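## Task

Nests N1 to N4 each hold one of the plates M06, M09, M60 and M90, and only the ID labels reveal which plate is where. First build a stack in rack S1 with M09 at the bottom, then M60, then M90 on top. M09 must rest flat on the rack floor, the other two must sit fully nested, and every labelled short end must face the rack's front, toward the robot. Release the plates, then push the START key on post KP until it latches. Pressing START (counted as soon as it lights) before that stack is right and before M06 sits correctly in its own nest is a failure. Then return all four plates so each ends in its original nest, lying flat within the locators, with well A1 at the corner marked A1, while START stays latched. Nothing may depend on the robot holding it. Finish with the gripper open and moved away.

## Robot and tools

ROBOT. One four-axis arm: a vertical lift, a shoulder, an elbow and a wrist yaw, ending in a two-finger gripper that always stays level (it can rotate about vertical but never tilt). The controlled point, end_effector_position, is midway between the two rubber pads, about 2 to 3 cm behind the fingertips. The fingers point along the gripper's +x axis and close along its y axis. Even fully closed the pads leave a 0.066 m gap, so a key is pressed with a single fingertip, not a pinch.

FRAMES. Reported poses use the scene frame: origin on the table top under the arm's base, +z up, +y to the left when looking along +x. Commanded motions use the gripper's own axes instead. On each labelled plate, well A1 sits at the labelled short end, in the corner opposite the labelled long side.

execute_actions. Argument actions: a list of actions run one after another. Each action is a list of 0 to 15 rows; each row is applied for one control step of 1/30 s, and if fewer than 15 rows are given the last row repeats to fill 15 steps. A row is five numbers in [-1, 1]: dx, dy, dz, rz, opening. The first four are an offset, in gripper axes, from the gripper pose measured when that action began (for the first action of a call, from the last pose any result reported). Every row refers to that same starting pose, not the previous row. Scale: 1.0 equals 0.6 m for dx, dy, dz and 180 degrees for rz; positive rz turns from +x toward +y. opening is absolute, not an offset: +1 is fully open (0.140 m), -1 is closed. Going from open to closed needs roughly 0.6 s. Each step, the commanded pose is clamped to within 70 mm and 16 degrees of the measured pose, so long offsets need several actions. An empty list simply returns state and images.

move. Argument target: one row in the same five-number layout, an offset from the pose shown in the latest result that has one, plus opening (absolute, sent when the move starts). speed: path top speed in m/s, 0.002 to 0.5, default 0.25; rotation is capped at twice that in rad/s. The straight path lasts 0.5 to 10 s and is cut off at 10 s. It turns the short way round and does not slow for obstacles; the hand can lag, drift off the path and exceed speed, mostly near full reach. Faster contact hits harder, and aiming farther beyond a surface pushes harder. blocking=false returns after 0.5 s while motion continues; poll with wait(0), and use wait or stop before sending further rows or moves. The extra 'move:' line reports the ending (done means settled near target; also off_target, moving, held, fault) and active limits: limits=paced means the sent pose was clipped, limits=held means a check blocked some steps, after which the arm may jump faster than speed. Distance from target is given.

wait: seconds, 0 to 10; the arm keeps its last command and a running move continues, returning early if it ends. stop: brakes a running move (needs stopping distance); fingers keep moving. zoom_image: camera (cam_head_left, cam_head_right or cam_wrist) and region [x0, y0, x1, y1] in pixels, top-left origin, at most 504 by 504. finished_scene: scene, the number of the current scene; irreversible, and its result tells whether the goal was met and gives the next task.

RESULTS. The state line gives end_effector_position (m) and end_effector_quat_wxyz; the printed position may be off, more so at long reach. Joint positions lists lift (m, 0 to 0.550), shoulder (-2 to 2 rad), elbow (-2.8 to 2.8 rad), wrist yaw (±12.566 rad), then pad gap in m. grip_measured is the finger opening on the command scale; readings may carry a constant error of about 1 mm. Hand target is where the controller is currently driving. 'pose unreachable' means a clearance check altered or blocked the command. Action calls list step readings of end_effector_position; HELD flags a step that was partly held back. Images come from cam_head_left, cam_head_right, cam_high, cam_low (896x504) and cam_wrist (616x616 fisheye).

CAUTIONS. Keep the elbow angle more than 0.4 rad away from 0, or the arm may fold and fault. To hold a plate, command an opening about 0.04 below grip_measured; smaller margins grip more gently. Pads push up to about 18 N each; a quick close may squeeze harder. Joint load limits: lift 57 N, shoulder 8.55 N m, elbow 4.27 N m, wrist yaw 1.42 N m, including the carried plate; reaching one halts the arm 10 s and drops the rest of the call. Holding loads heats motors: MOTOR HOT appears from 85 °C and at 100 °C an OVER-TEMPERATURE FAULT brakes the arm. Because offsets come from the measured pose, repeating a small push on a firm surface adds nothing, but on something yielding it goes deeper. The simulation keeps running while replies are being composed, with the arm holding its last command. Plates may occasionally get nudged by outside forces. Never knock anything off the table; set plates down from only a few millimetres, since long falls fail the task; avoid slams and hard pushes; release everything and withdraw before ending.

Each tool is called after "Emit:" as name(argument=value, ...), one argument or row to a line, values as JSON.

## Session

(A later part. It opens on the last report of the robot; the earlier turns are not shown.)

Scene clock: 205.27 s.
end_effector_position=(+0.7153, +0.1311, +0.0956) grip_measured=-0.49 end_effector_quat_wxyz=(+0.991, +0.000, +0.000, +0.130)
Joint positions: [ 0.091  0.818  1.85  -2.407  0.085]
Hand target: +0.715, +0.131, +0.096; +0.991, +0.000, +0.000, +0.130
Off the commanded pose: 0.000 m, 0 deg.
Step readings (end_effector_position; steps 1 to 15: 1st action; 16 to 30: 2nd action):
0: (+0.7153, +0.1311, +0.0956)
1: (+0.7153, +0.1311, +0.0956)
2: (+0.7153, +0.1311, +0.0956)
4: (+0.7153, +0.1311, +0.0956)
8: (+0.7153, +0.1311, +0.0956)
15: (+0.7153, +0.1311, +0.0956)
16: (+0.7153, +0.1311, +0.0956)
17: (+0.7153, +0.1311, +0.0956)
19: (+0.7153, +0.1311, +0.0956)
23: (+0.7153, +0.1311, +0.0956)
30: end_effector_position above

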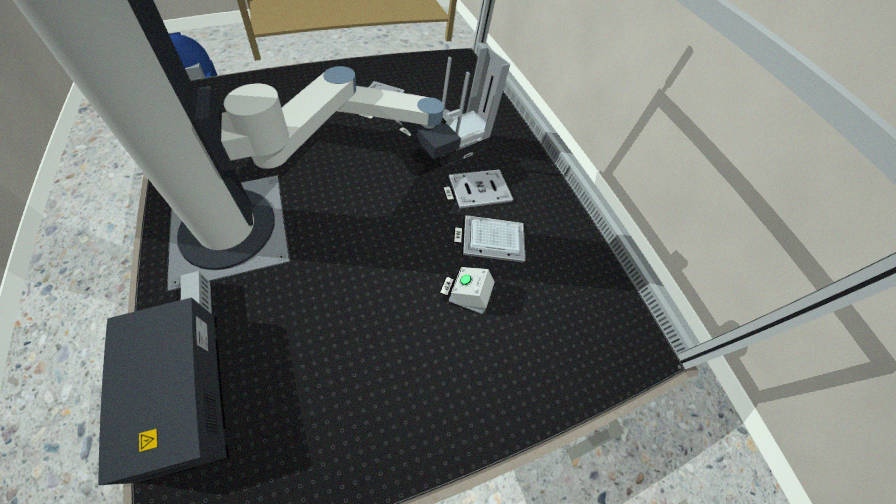

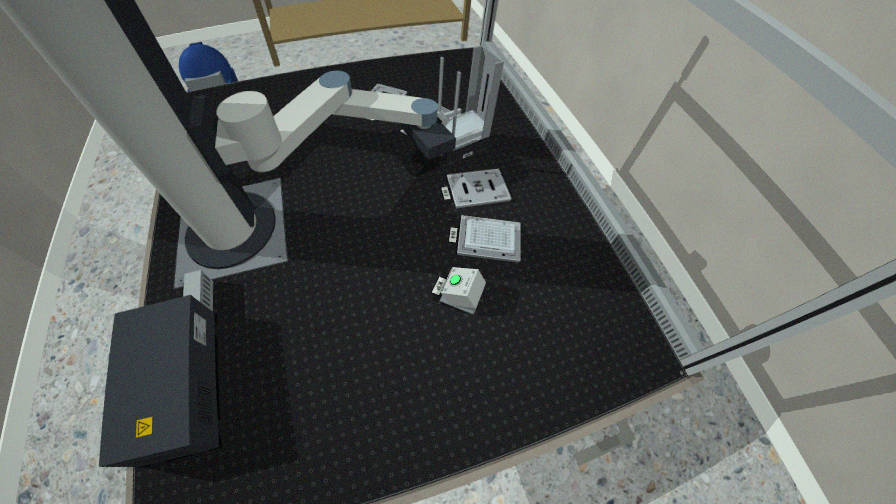

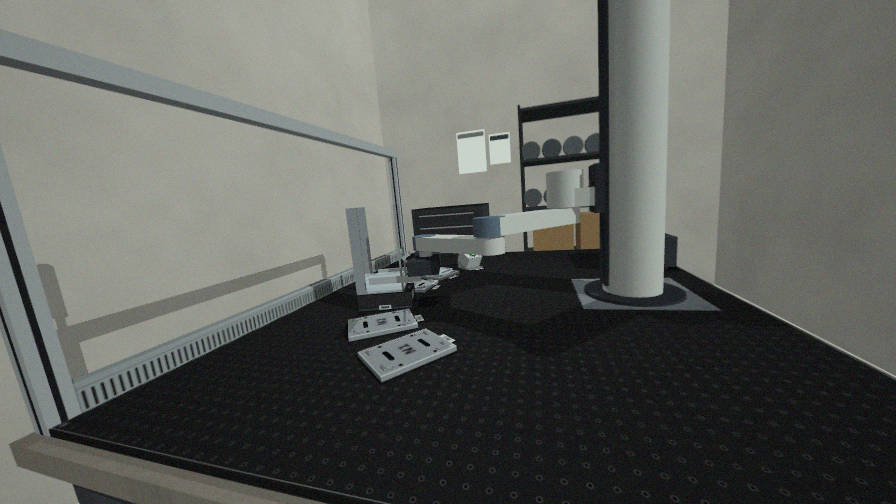

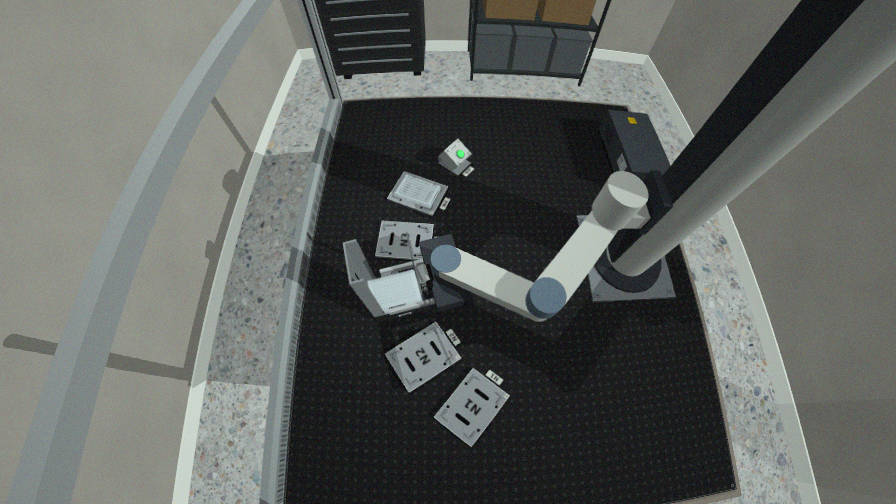

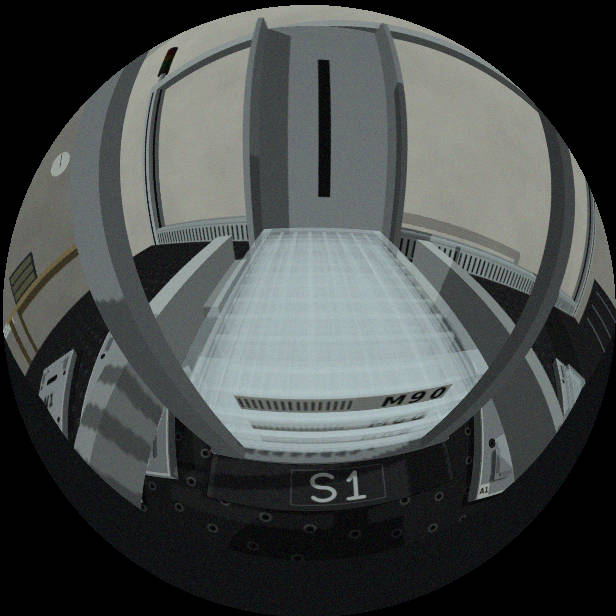

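Emit:
move(
  target=[-0.0963,0.2783,0,0.0972,-0.54],
  speed=0.25,
)

Scene clock: 210.73 s.
end_effector_position=(+0.6162, +0.2777, +0.3501) grip_measured=-0.49 end_effector_quat_wxyz=(+0.960, +0.000, +0.000, +0.280)
Joint positions: [ 0.345  1.238  1.641 -2.311  0.085]
Hand target: +0.616, +0.277, +0.350; +0.960, +0.000, +0.000, +0.280
Off the commanded pose: 0.000 m, 0 deg.
move: done

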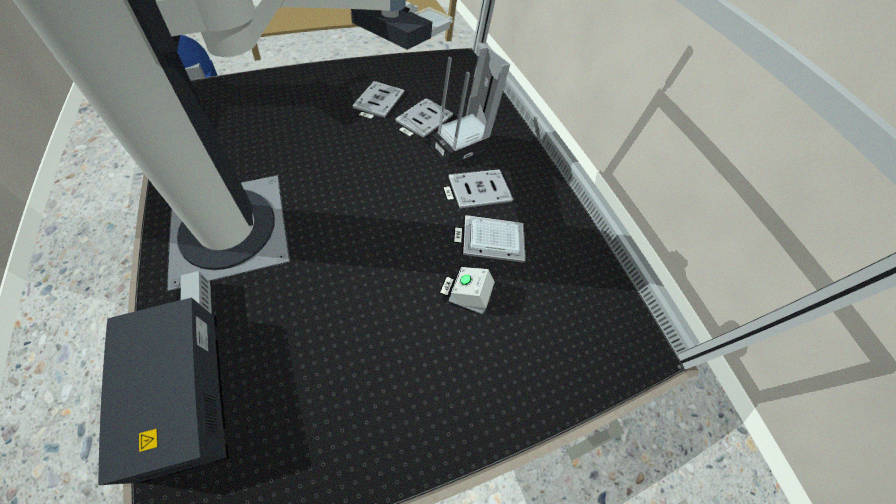

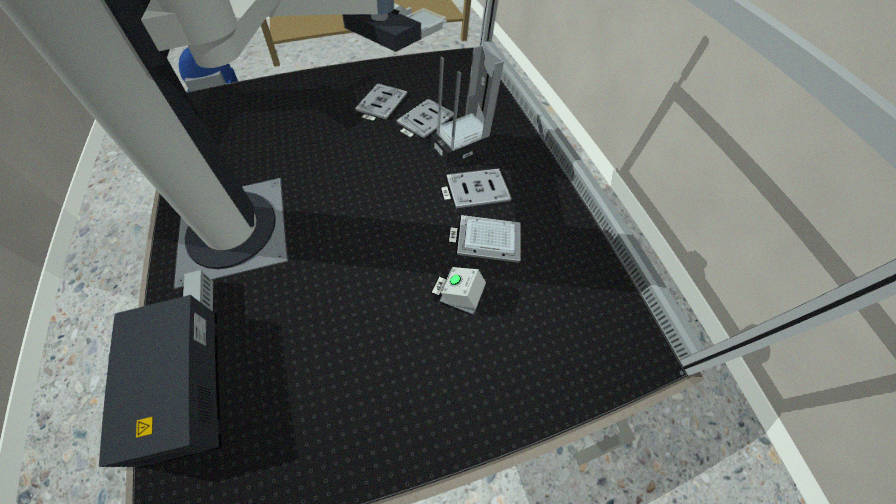

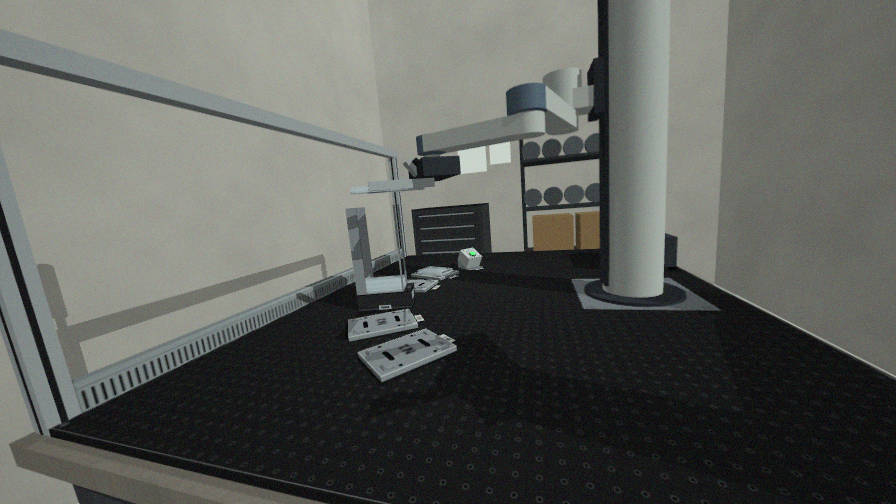

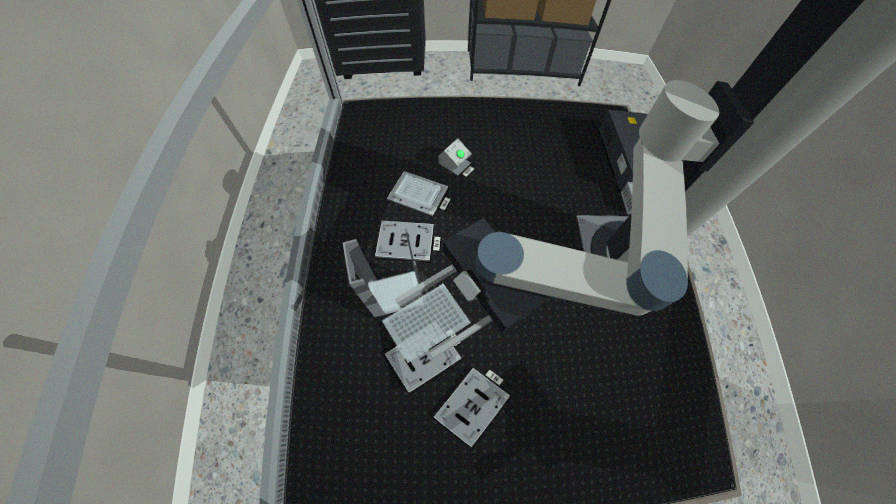

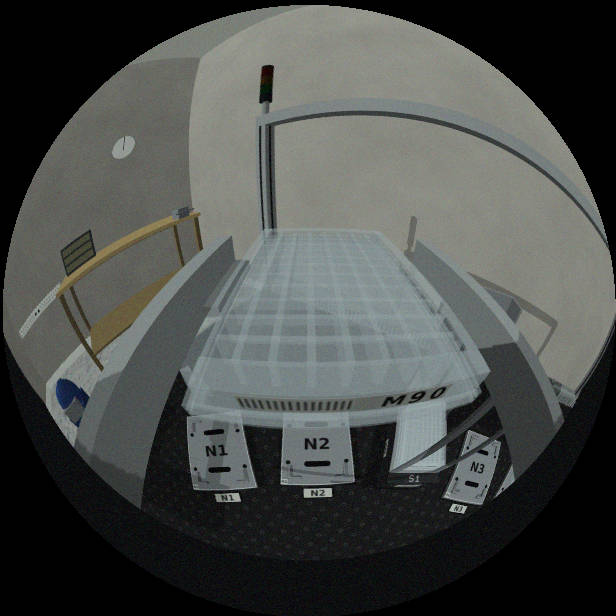

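Emit:
move(
  target=[-0.0078,0.2937,-0.5085,0.0969,-0.54],
  speed=0.3,
)

Emit:
zoom_image(
  camera="cam_wrist",
  region=[120,180,540,560],
)

Scene clock: 213.17 s.
end_effector_position=(+0.5172, +0.4239, +0.0449) grip_measured=-0.49 end_effector_quat_wxyz=(+0.906, +0.000, +0.000, +0.423)
Joint positions: [ 0.04   1.517  1.78  -2.423  0.085]
Hand target: +0.517, +0.424, +0.045; +0.906, +0.000, +0.000, +0.422
Off the commanded pose: 0.000 m, 0 deg.
move: done

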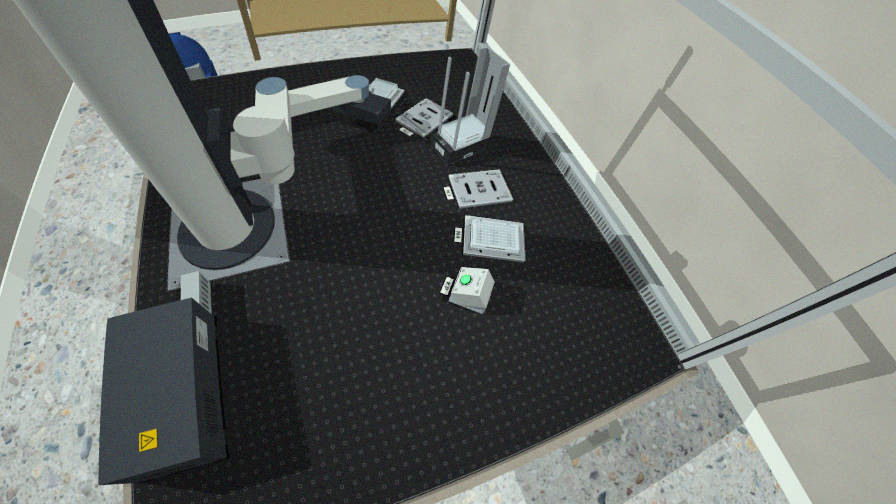

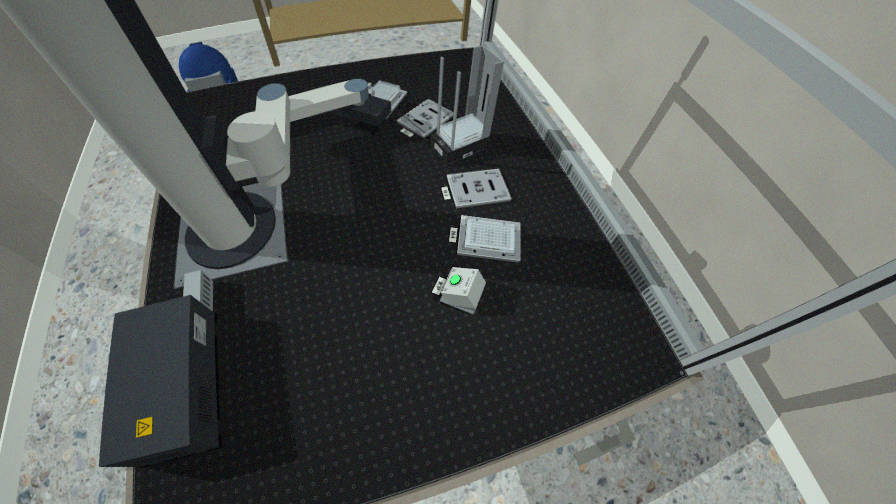

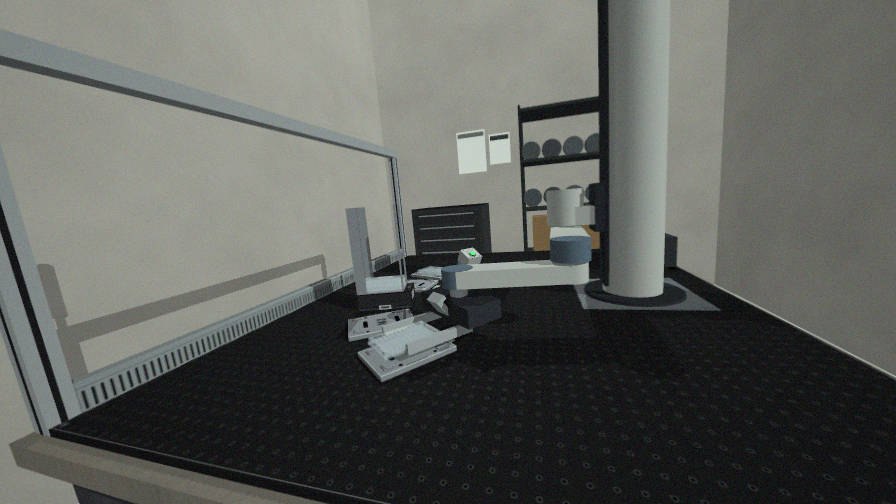

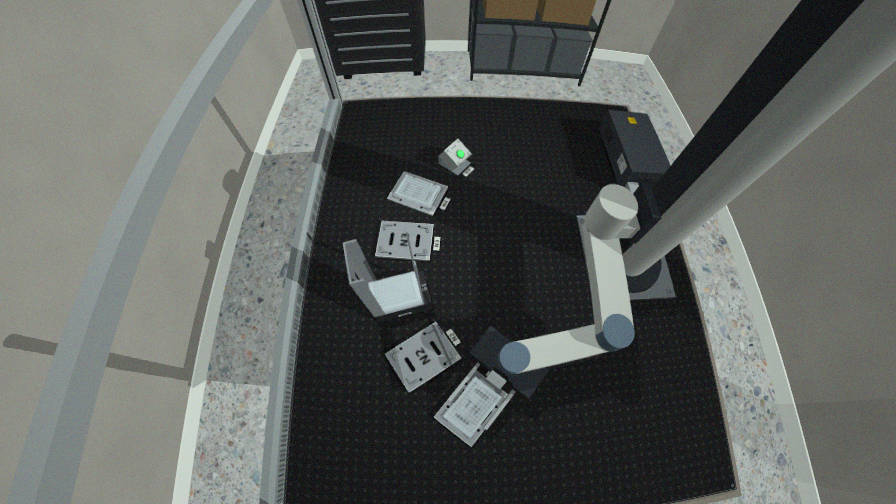

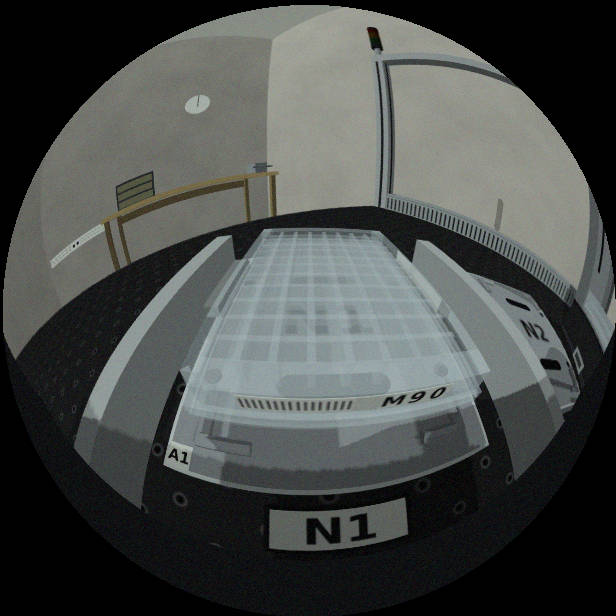

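Region (120, 180, 540, 560) of cam_wrist's 616x616 image, scaled by 1.200, with more detail than that image has; it fills the top 456 rows of this view, and the rest is white.

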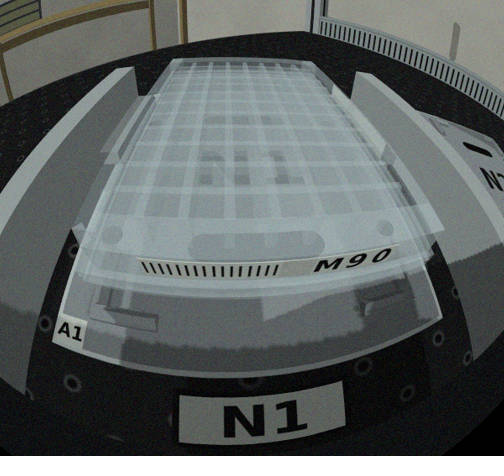

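Emit:
move(
  target=[0.0002,-0.0005,-0.018,0,-0.54],
  speed=0.03,
)

Emit:
zoom_image(
  camera="cam_wrist",
  region=[120,180,540,560],
)

Scene clock: 214.37 s.
end_effector_position=(+0.5175, +0.4237, +0.0340) grip_measured=-0.49 end_effector_quat_wxyz=(+0.906, +0.000, +0.000, +0.423)
Joint positions: [ 0.029  1.516  1.78  -2.423  0.085]
Hand target: +0.518, +0.424, +0.034; +0.906, +0.000, +0.000, +0.423
Off the commanded pose: 0.000 m, 0 deg.
move: done

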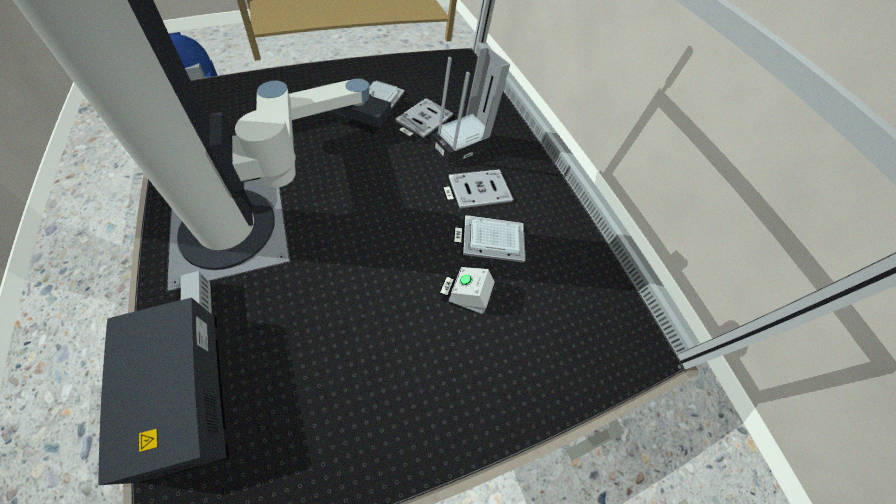

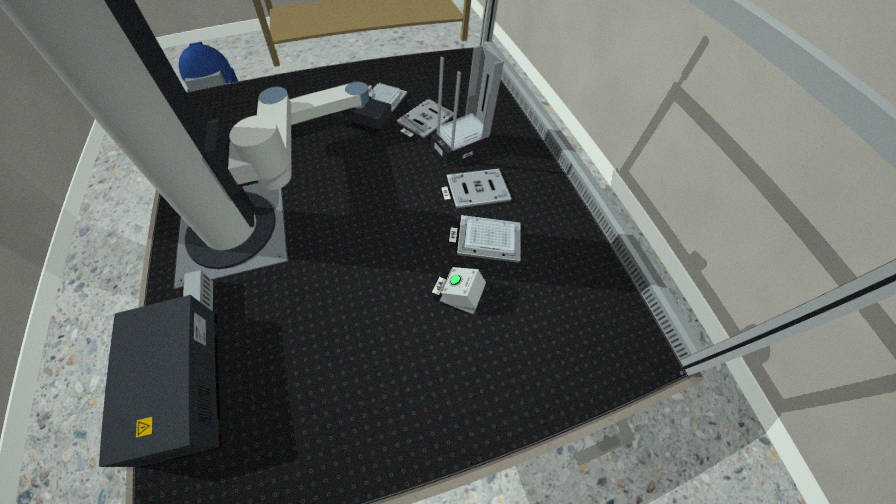

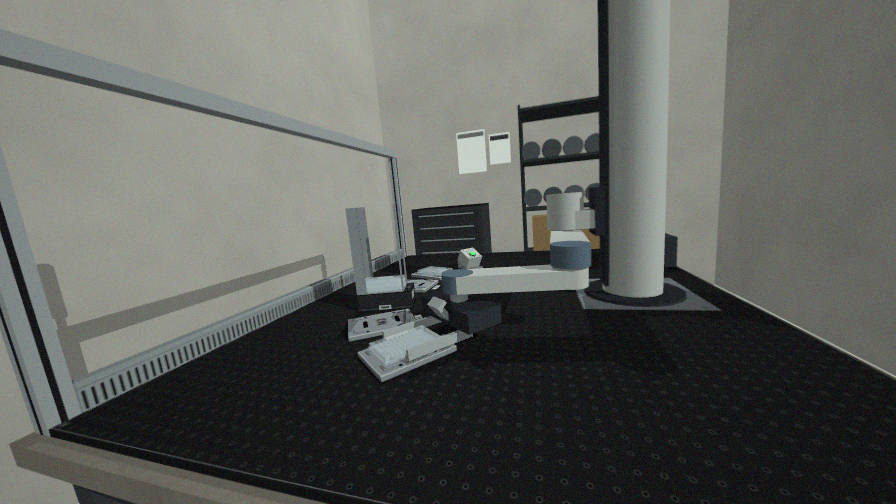

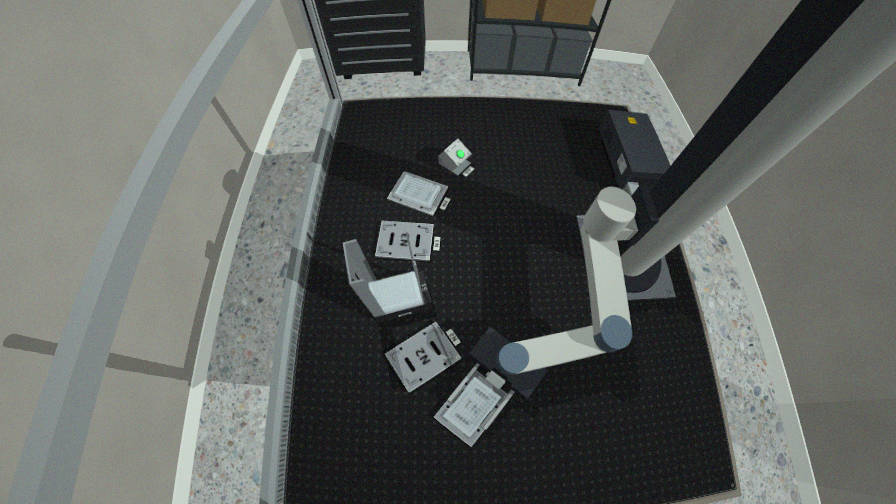

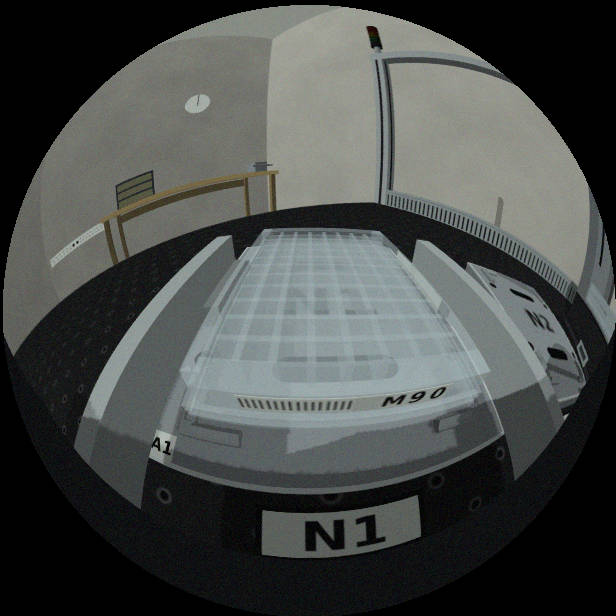

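Region (120, 180, 540, 560) of cam_wrist's 616x616 image, scaled by 1.200, with more detail than that image has; it fills the top 456 rows of this view, and the rest is white.

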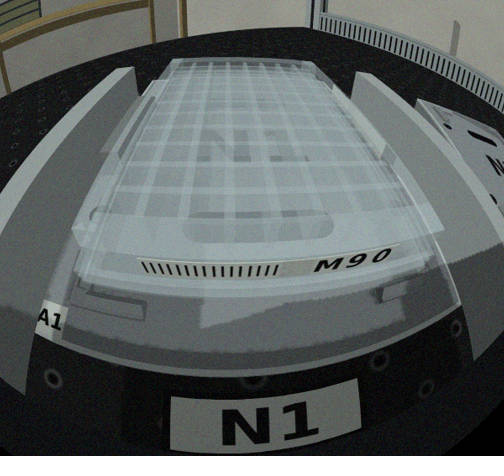

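Emit:
move(
  target=[0,0,-0.0058,0,-0.54],
  speed=0.008,
)

Emit:
zoom_image(
  camera="cam_wrist",
  region=[120,180,540,560],
)

Scene clock: 215.43 s.
end_effector_position=(+0.5175, +0.4238, +0.0306) grip_measured=-0.49 end_effector_quat_wxyz=(+0.906, +0.000, +0.000, +0.423)
Joint positions: [ 0.026  1.516  1.78  -2.423  0.085]
Hand target: +0.518, +0.424, +0.031; +0.906, +0.000, +0.000, +0.423
Off the commanded pose: 0.000 m, 0 deg.
move: done

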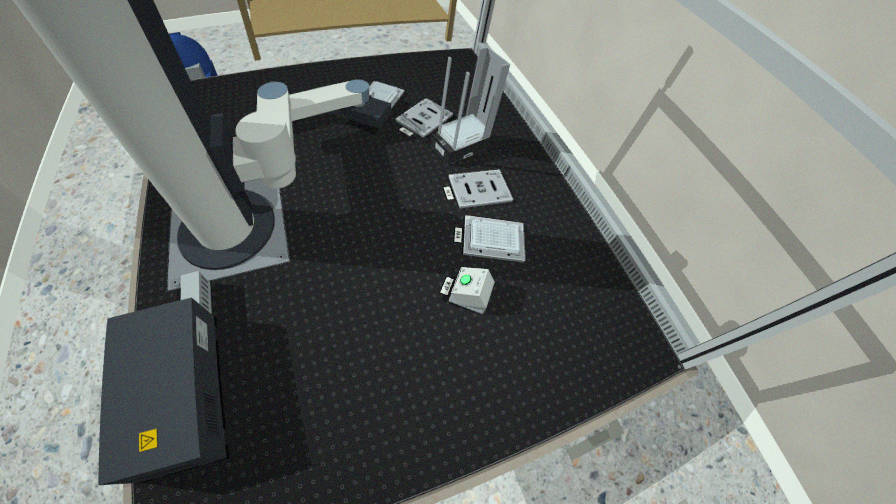

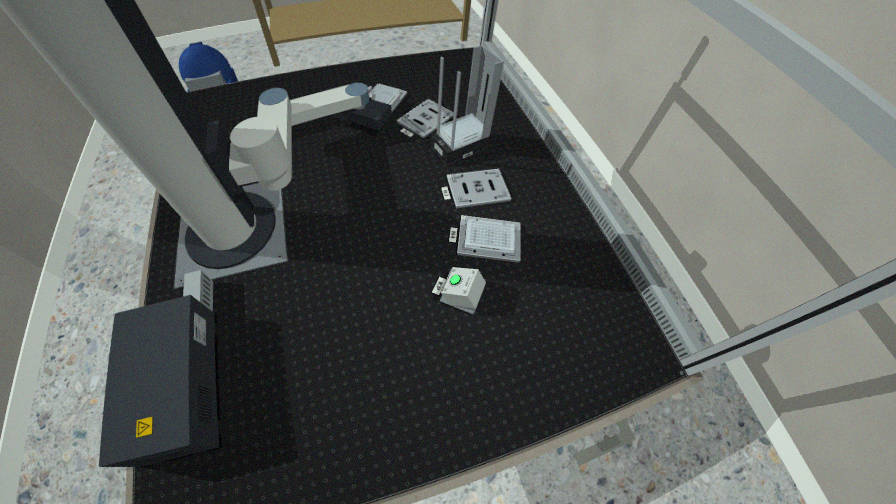

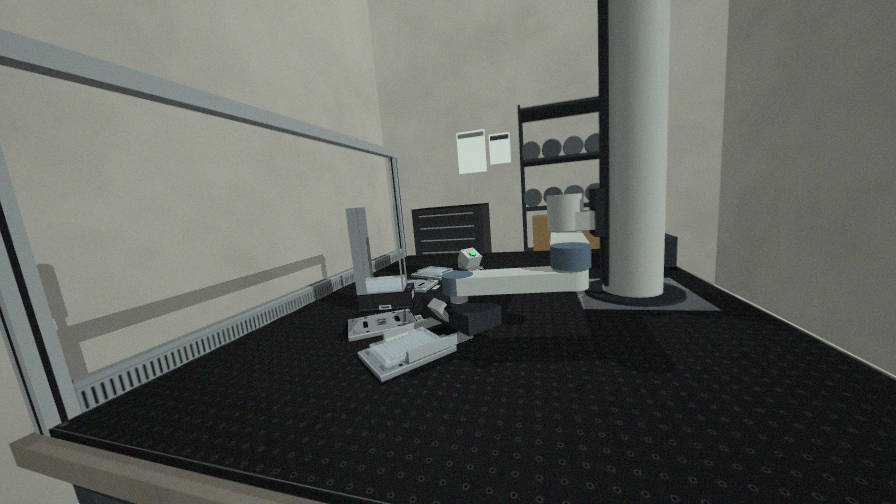

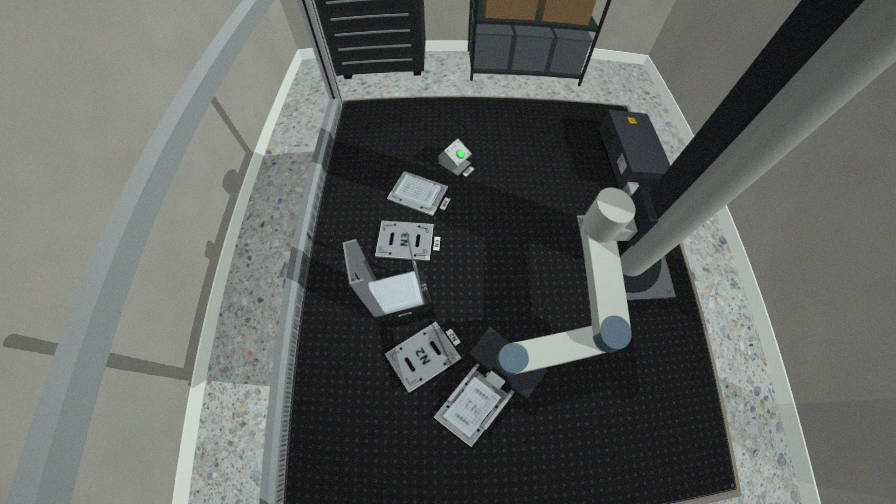

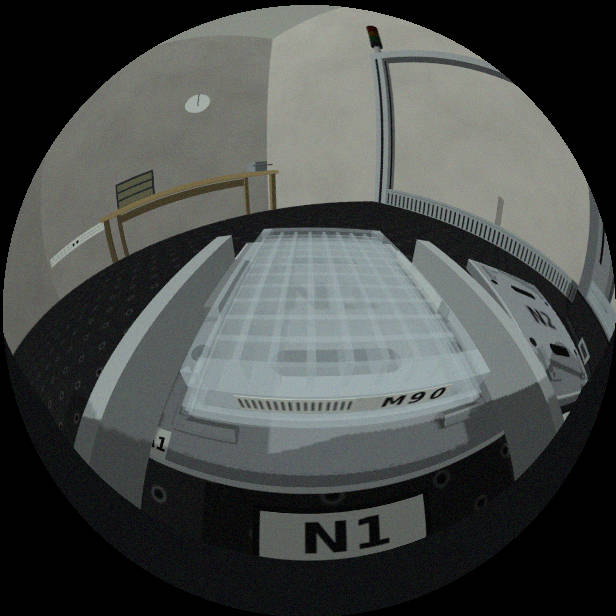

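Region (120, 180, 540, 560) of cam_wrist's 616x616 image, scaled by 1.200, with more detail than that image has; it fills the top 456 rows of this view, and the rest is white.

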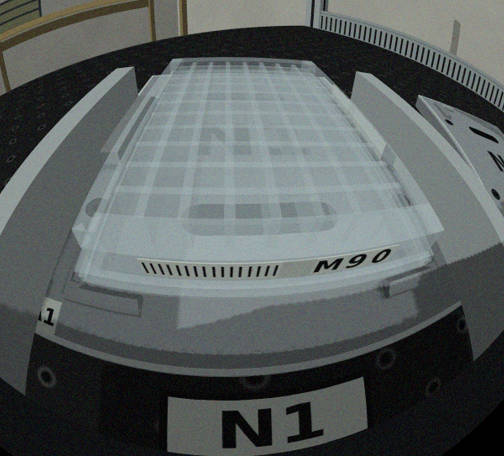

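Emit:
execute_actions(
  actions=[
    [[0,0,0,0,-0.52],[0,0,0,0,-0.5],[0,0,0,0,-0.48],[0,0,0,0,-0.45],[0,0,0,0,-0.42],[0,0,0,0,-0.38],[0,0,0,0,-0.33],[0,0,0,0,-0.27],[0,0,0,0,-0.2],[0,0,0,0,-0.13],[0,0,0,0,-0.06],[0,0,0,0,0.0],[0,0,0,0,0.05],[0,0,0,0,0.1],[0,0,0,0,0.1]],
  ],
)

Emit:
zoom_image(
  camera="cam_wrist",
  region=[120,180,540,560],
)

Scene clock: 216.40 s.
end_effector_position=(+0.5174, +0.4238, +0.0306) grip_measured=+0.10 end_effector_quat_wxyz=(+0.906, +0.000, +0.000, +0.423)
Joint positions: [ 0.026  1.516  1.78  -2.423  0.107]
Hand target: +0.517, +0.424, +0.031; +0.906, +0.000, +0.000, +0.423
Off the commanded pose: 0.000 m, 0 deg.
Step readings (end_effector_position):
0: (+0.5175, +0.4238, +0.0306)
1: (+0.5175, +0.4238, +0.0306)
2: (+0.5174, +0.4238, +0.0306)
4: (+0.5174, +0.4238, +0.0306)
8: (+0.5174, +0.4238, +0.0306)
15: end_effector_position above

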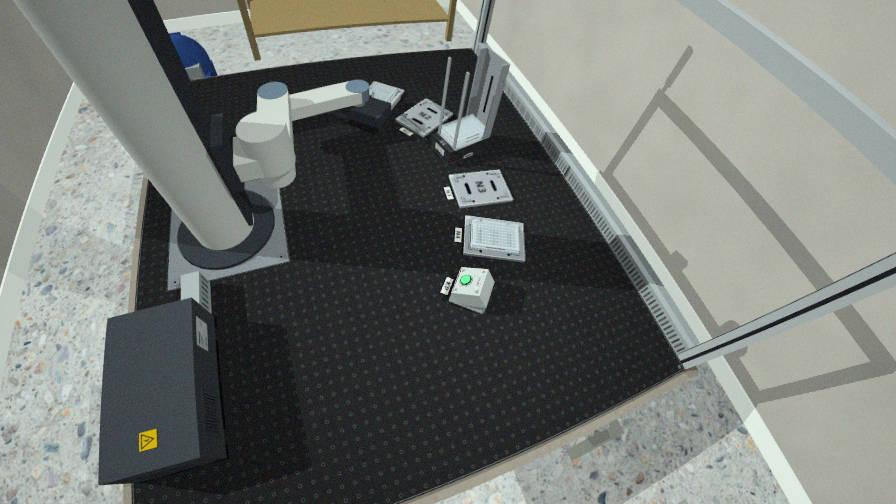

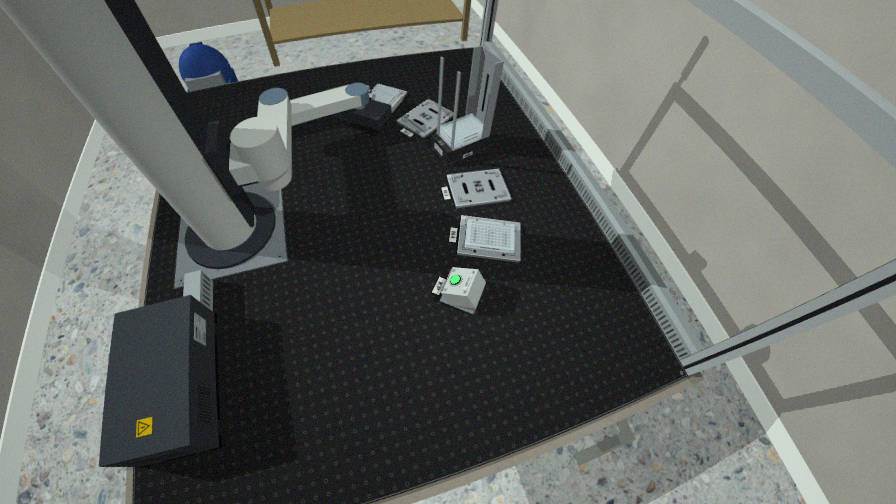

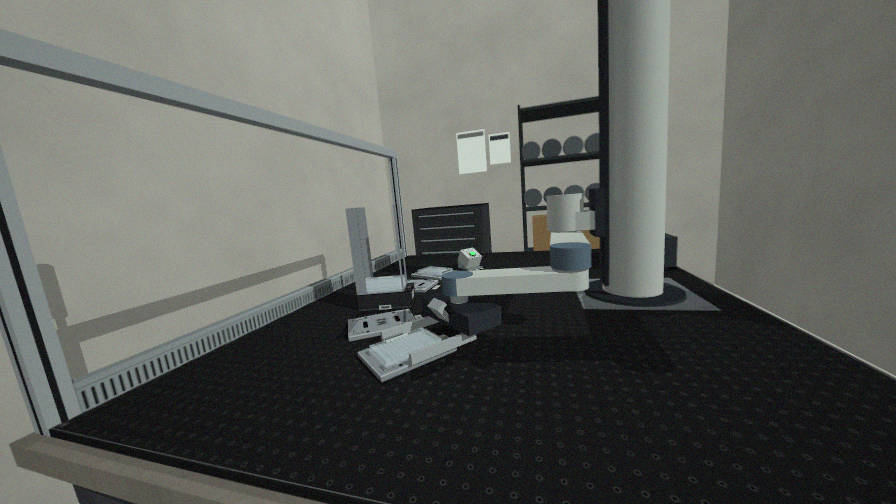

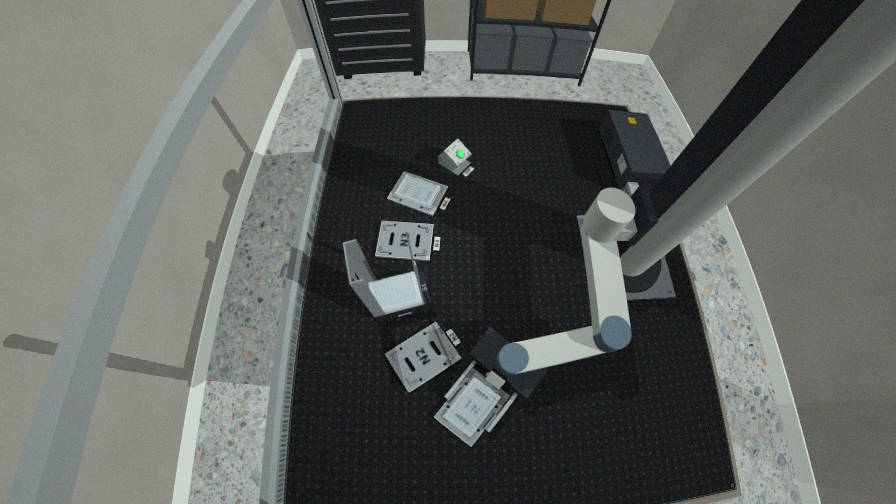

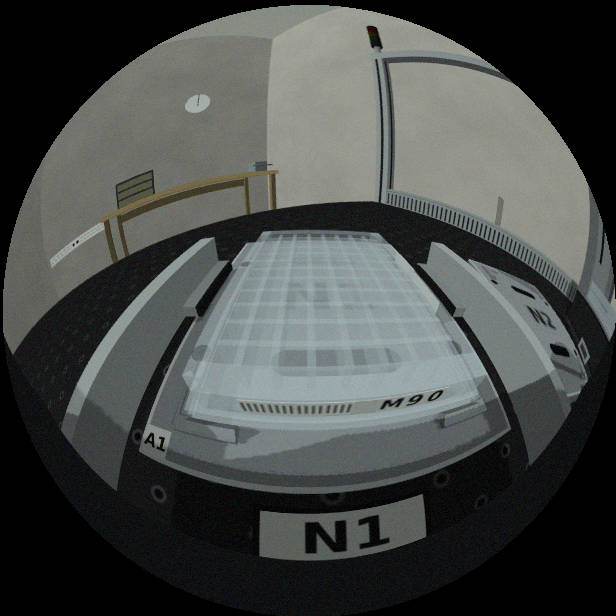

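Region (120, 180, 540, 560) of cam_wrist's 616x616 image, scaled by 1.200, with more detail than that image has; it fills the top 456 rows of this view, and the rest is white.

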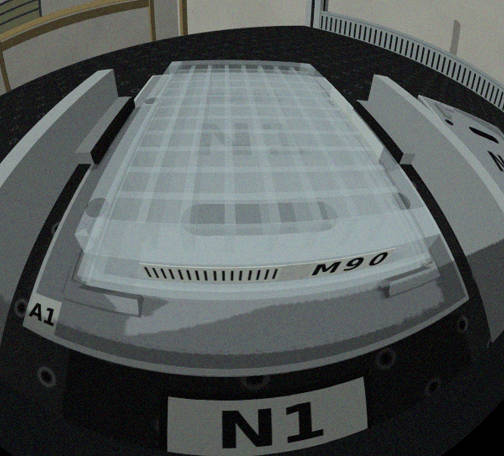

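Emit:
move(
  target=[-0.06,0,0.06,0,0.1],
  speed=0.15,
)

Emit:
zoom_image(
  camera="cam_wrist",
  region=[150,200,500,500],
)

Scene clock: 221.47 s.
end_effector_position=(+0.4944, +0.3962, +0.0666) grip_measured=+0.10 end_effector_quat_wxyz=(+0.906, +0.000, +0.000, +0.423)
Joint positions: [ 0.062  1.608  1.571 -2.306  0.107]
Hand target: +0.494, +0.396, +0.067; +0.906, +0.000, +0.000, +0.423
Off the commanded pose: 0.000 m, 0 deg.
move: done

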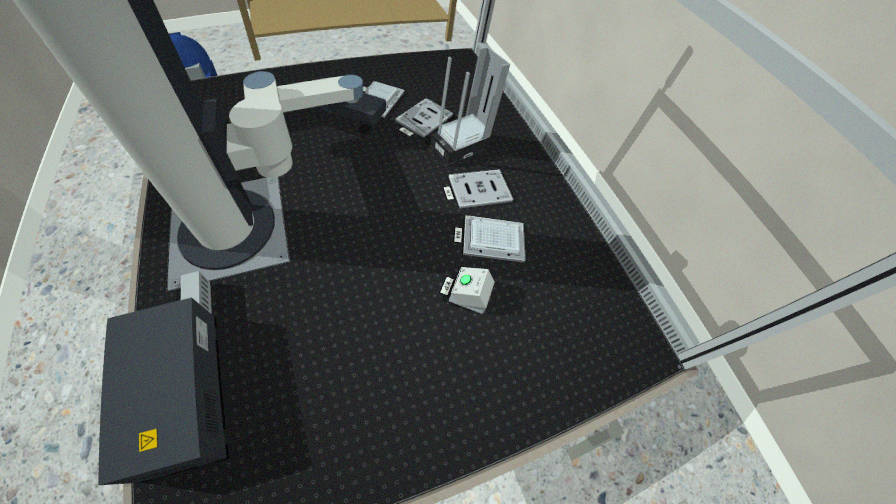

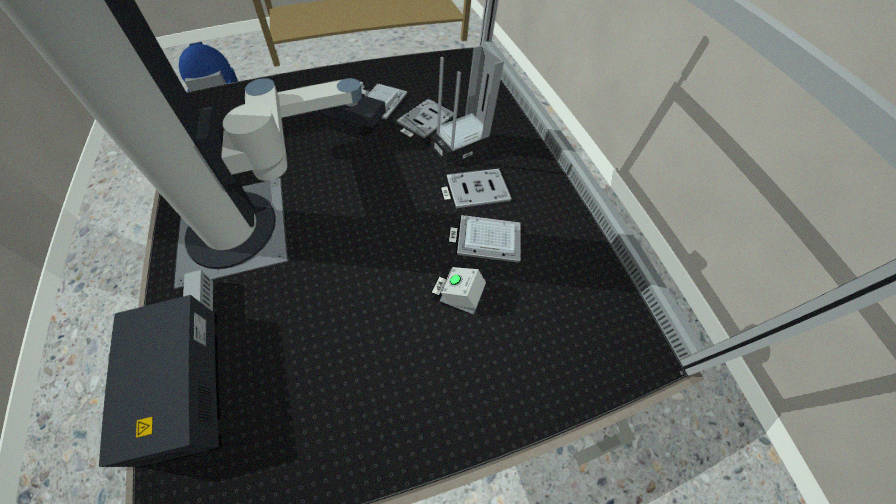

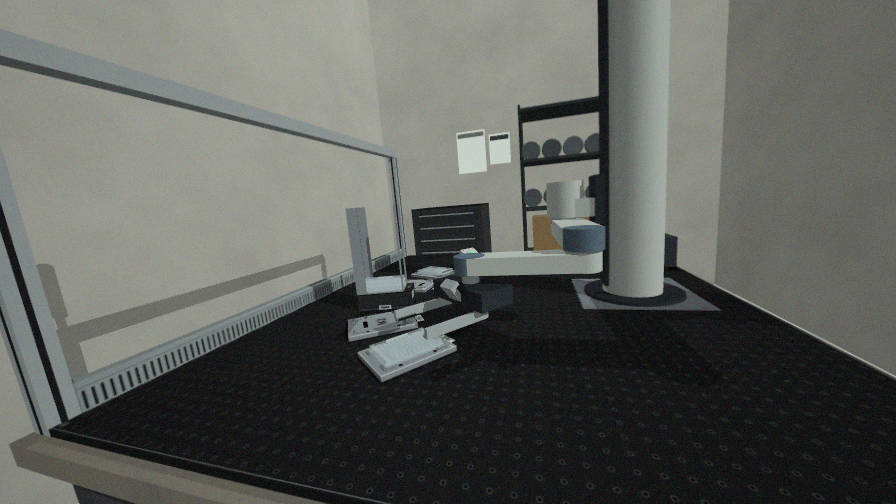

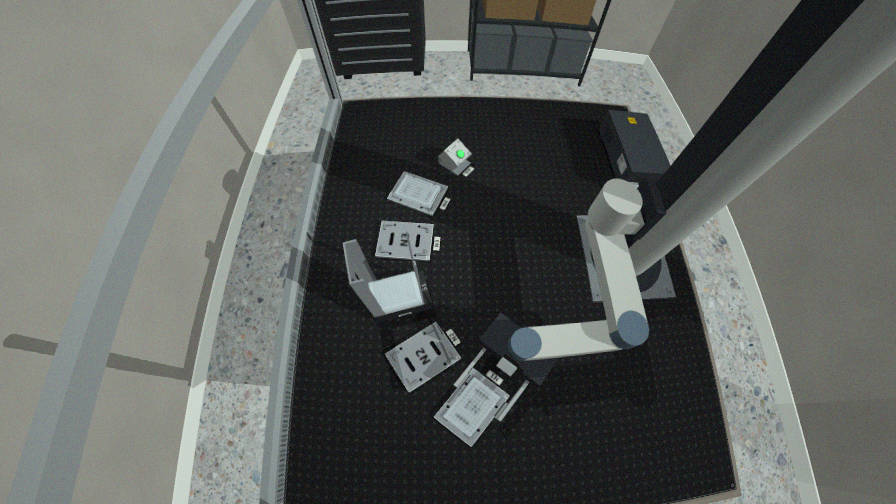

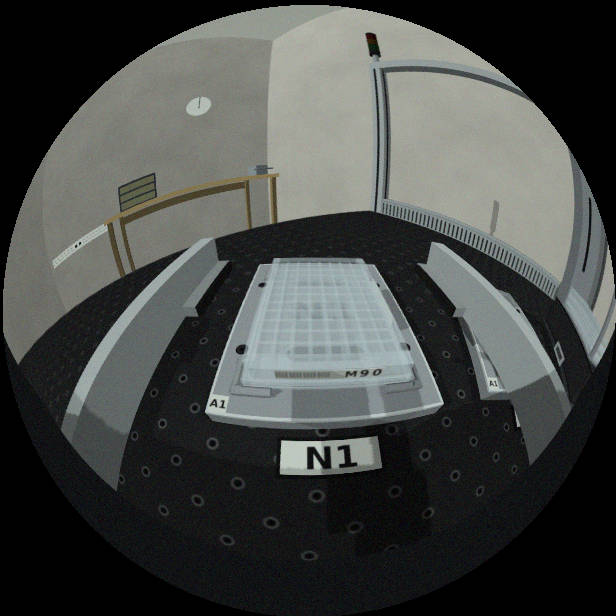

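Region (150, 200, 500, 500) of cam_wrist's 616x616 image, scaled by 1.440, with more detail than that image has; it fills the top 432 rows of this view, and the rest is white.

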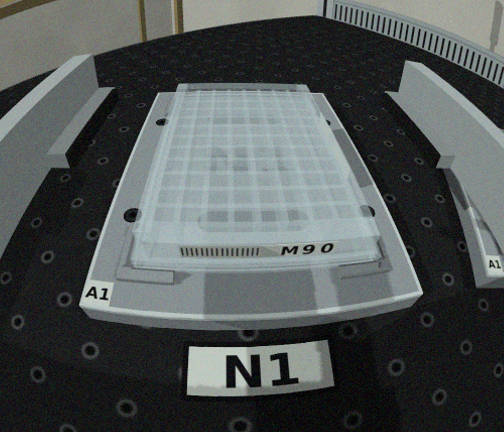

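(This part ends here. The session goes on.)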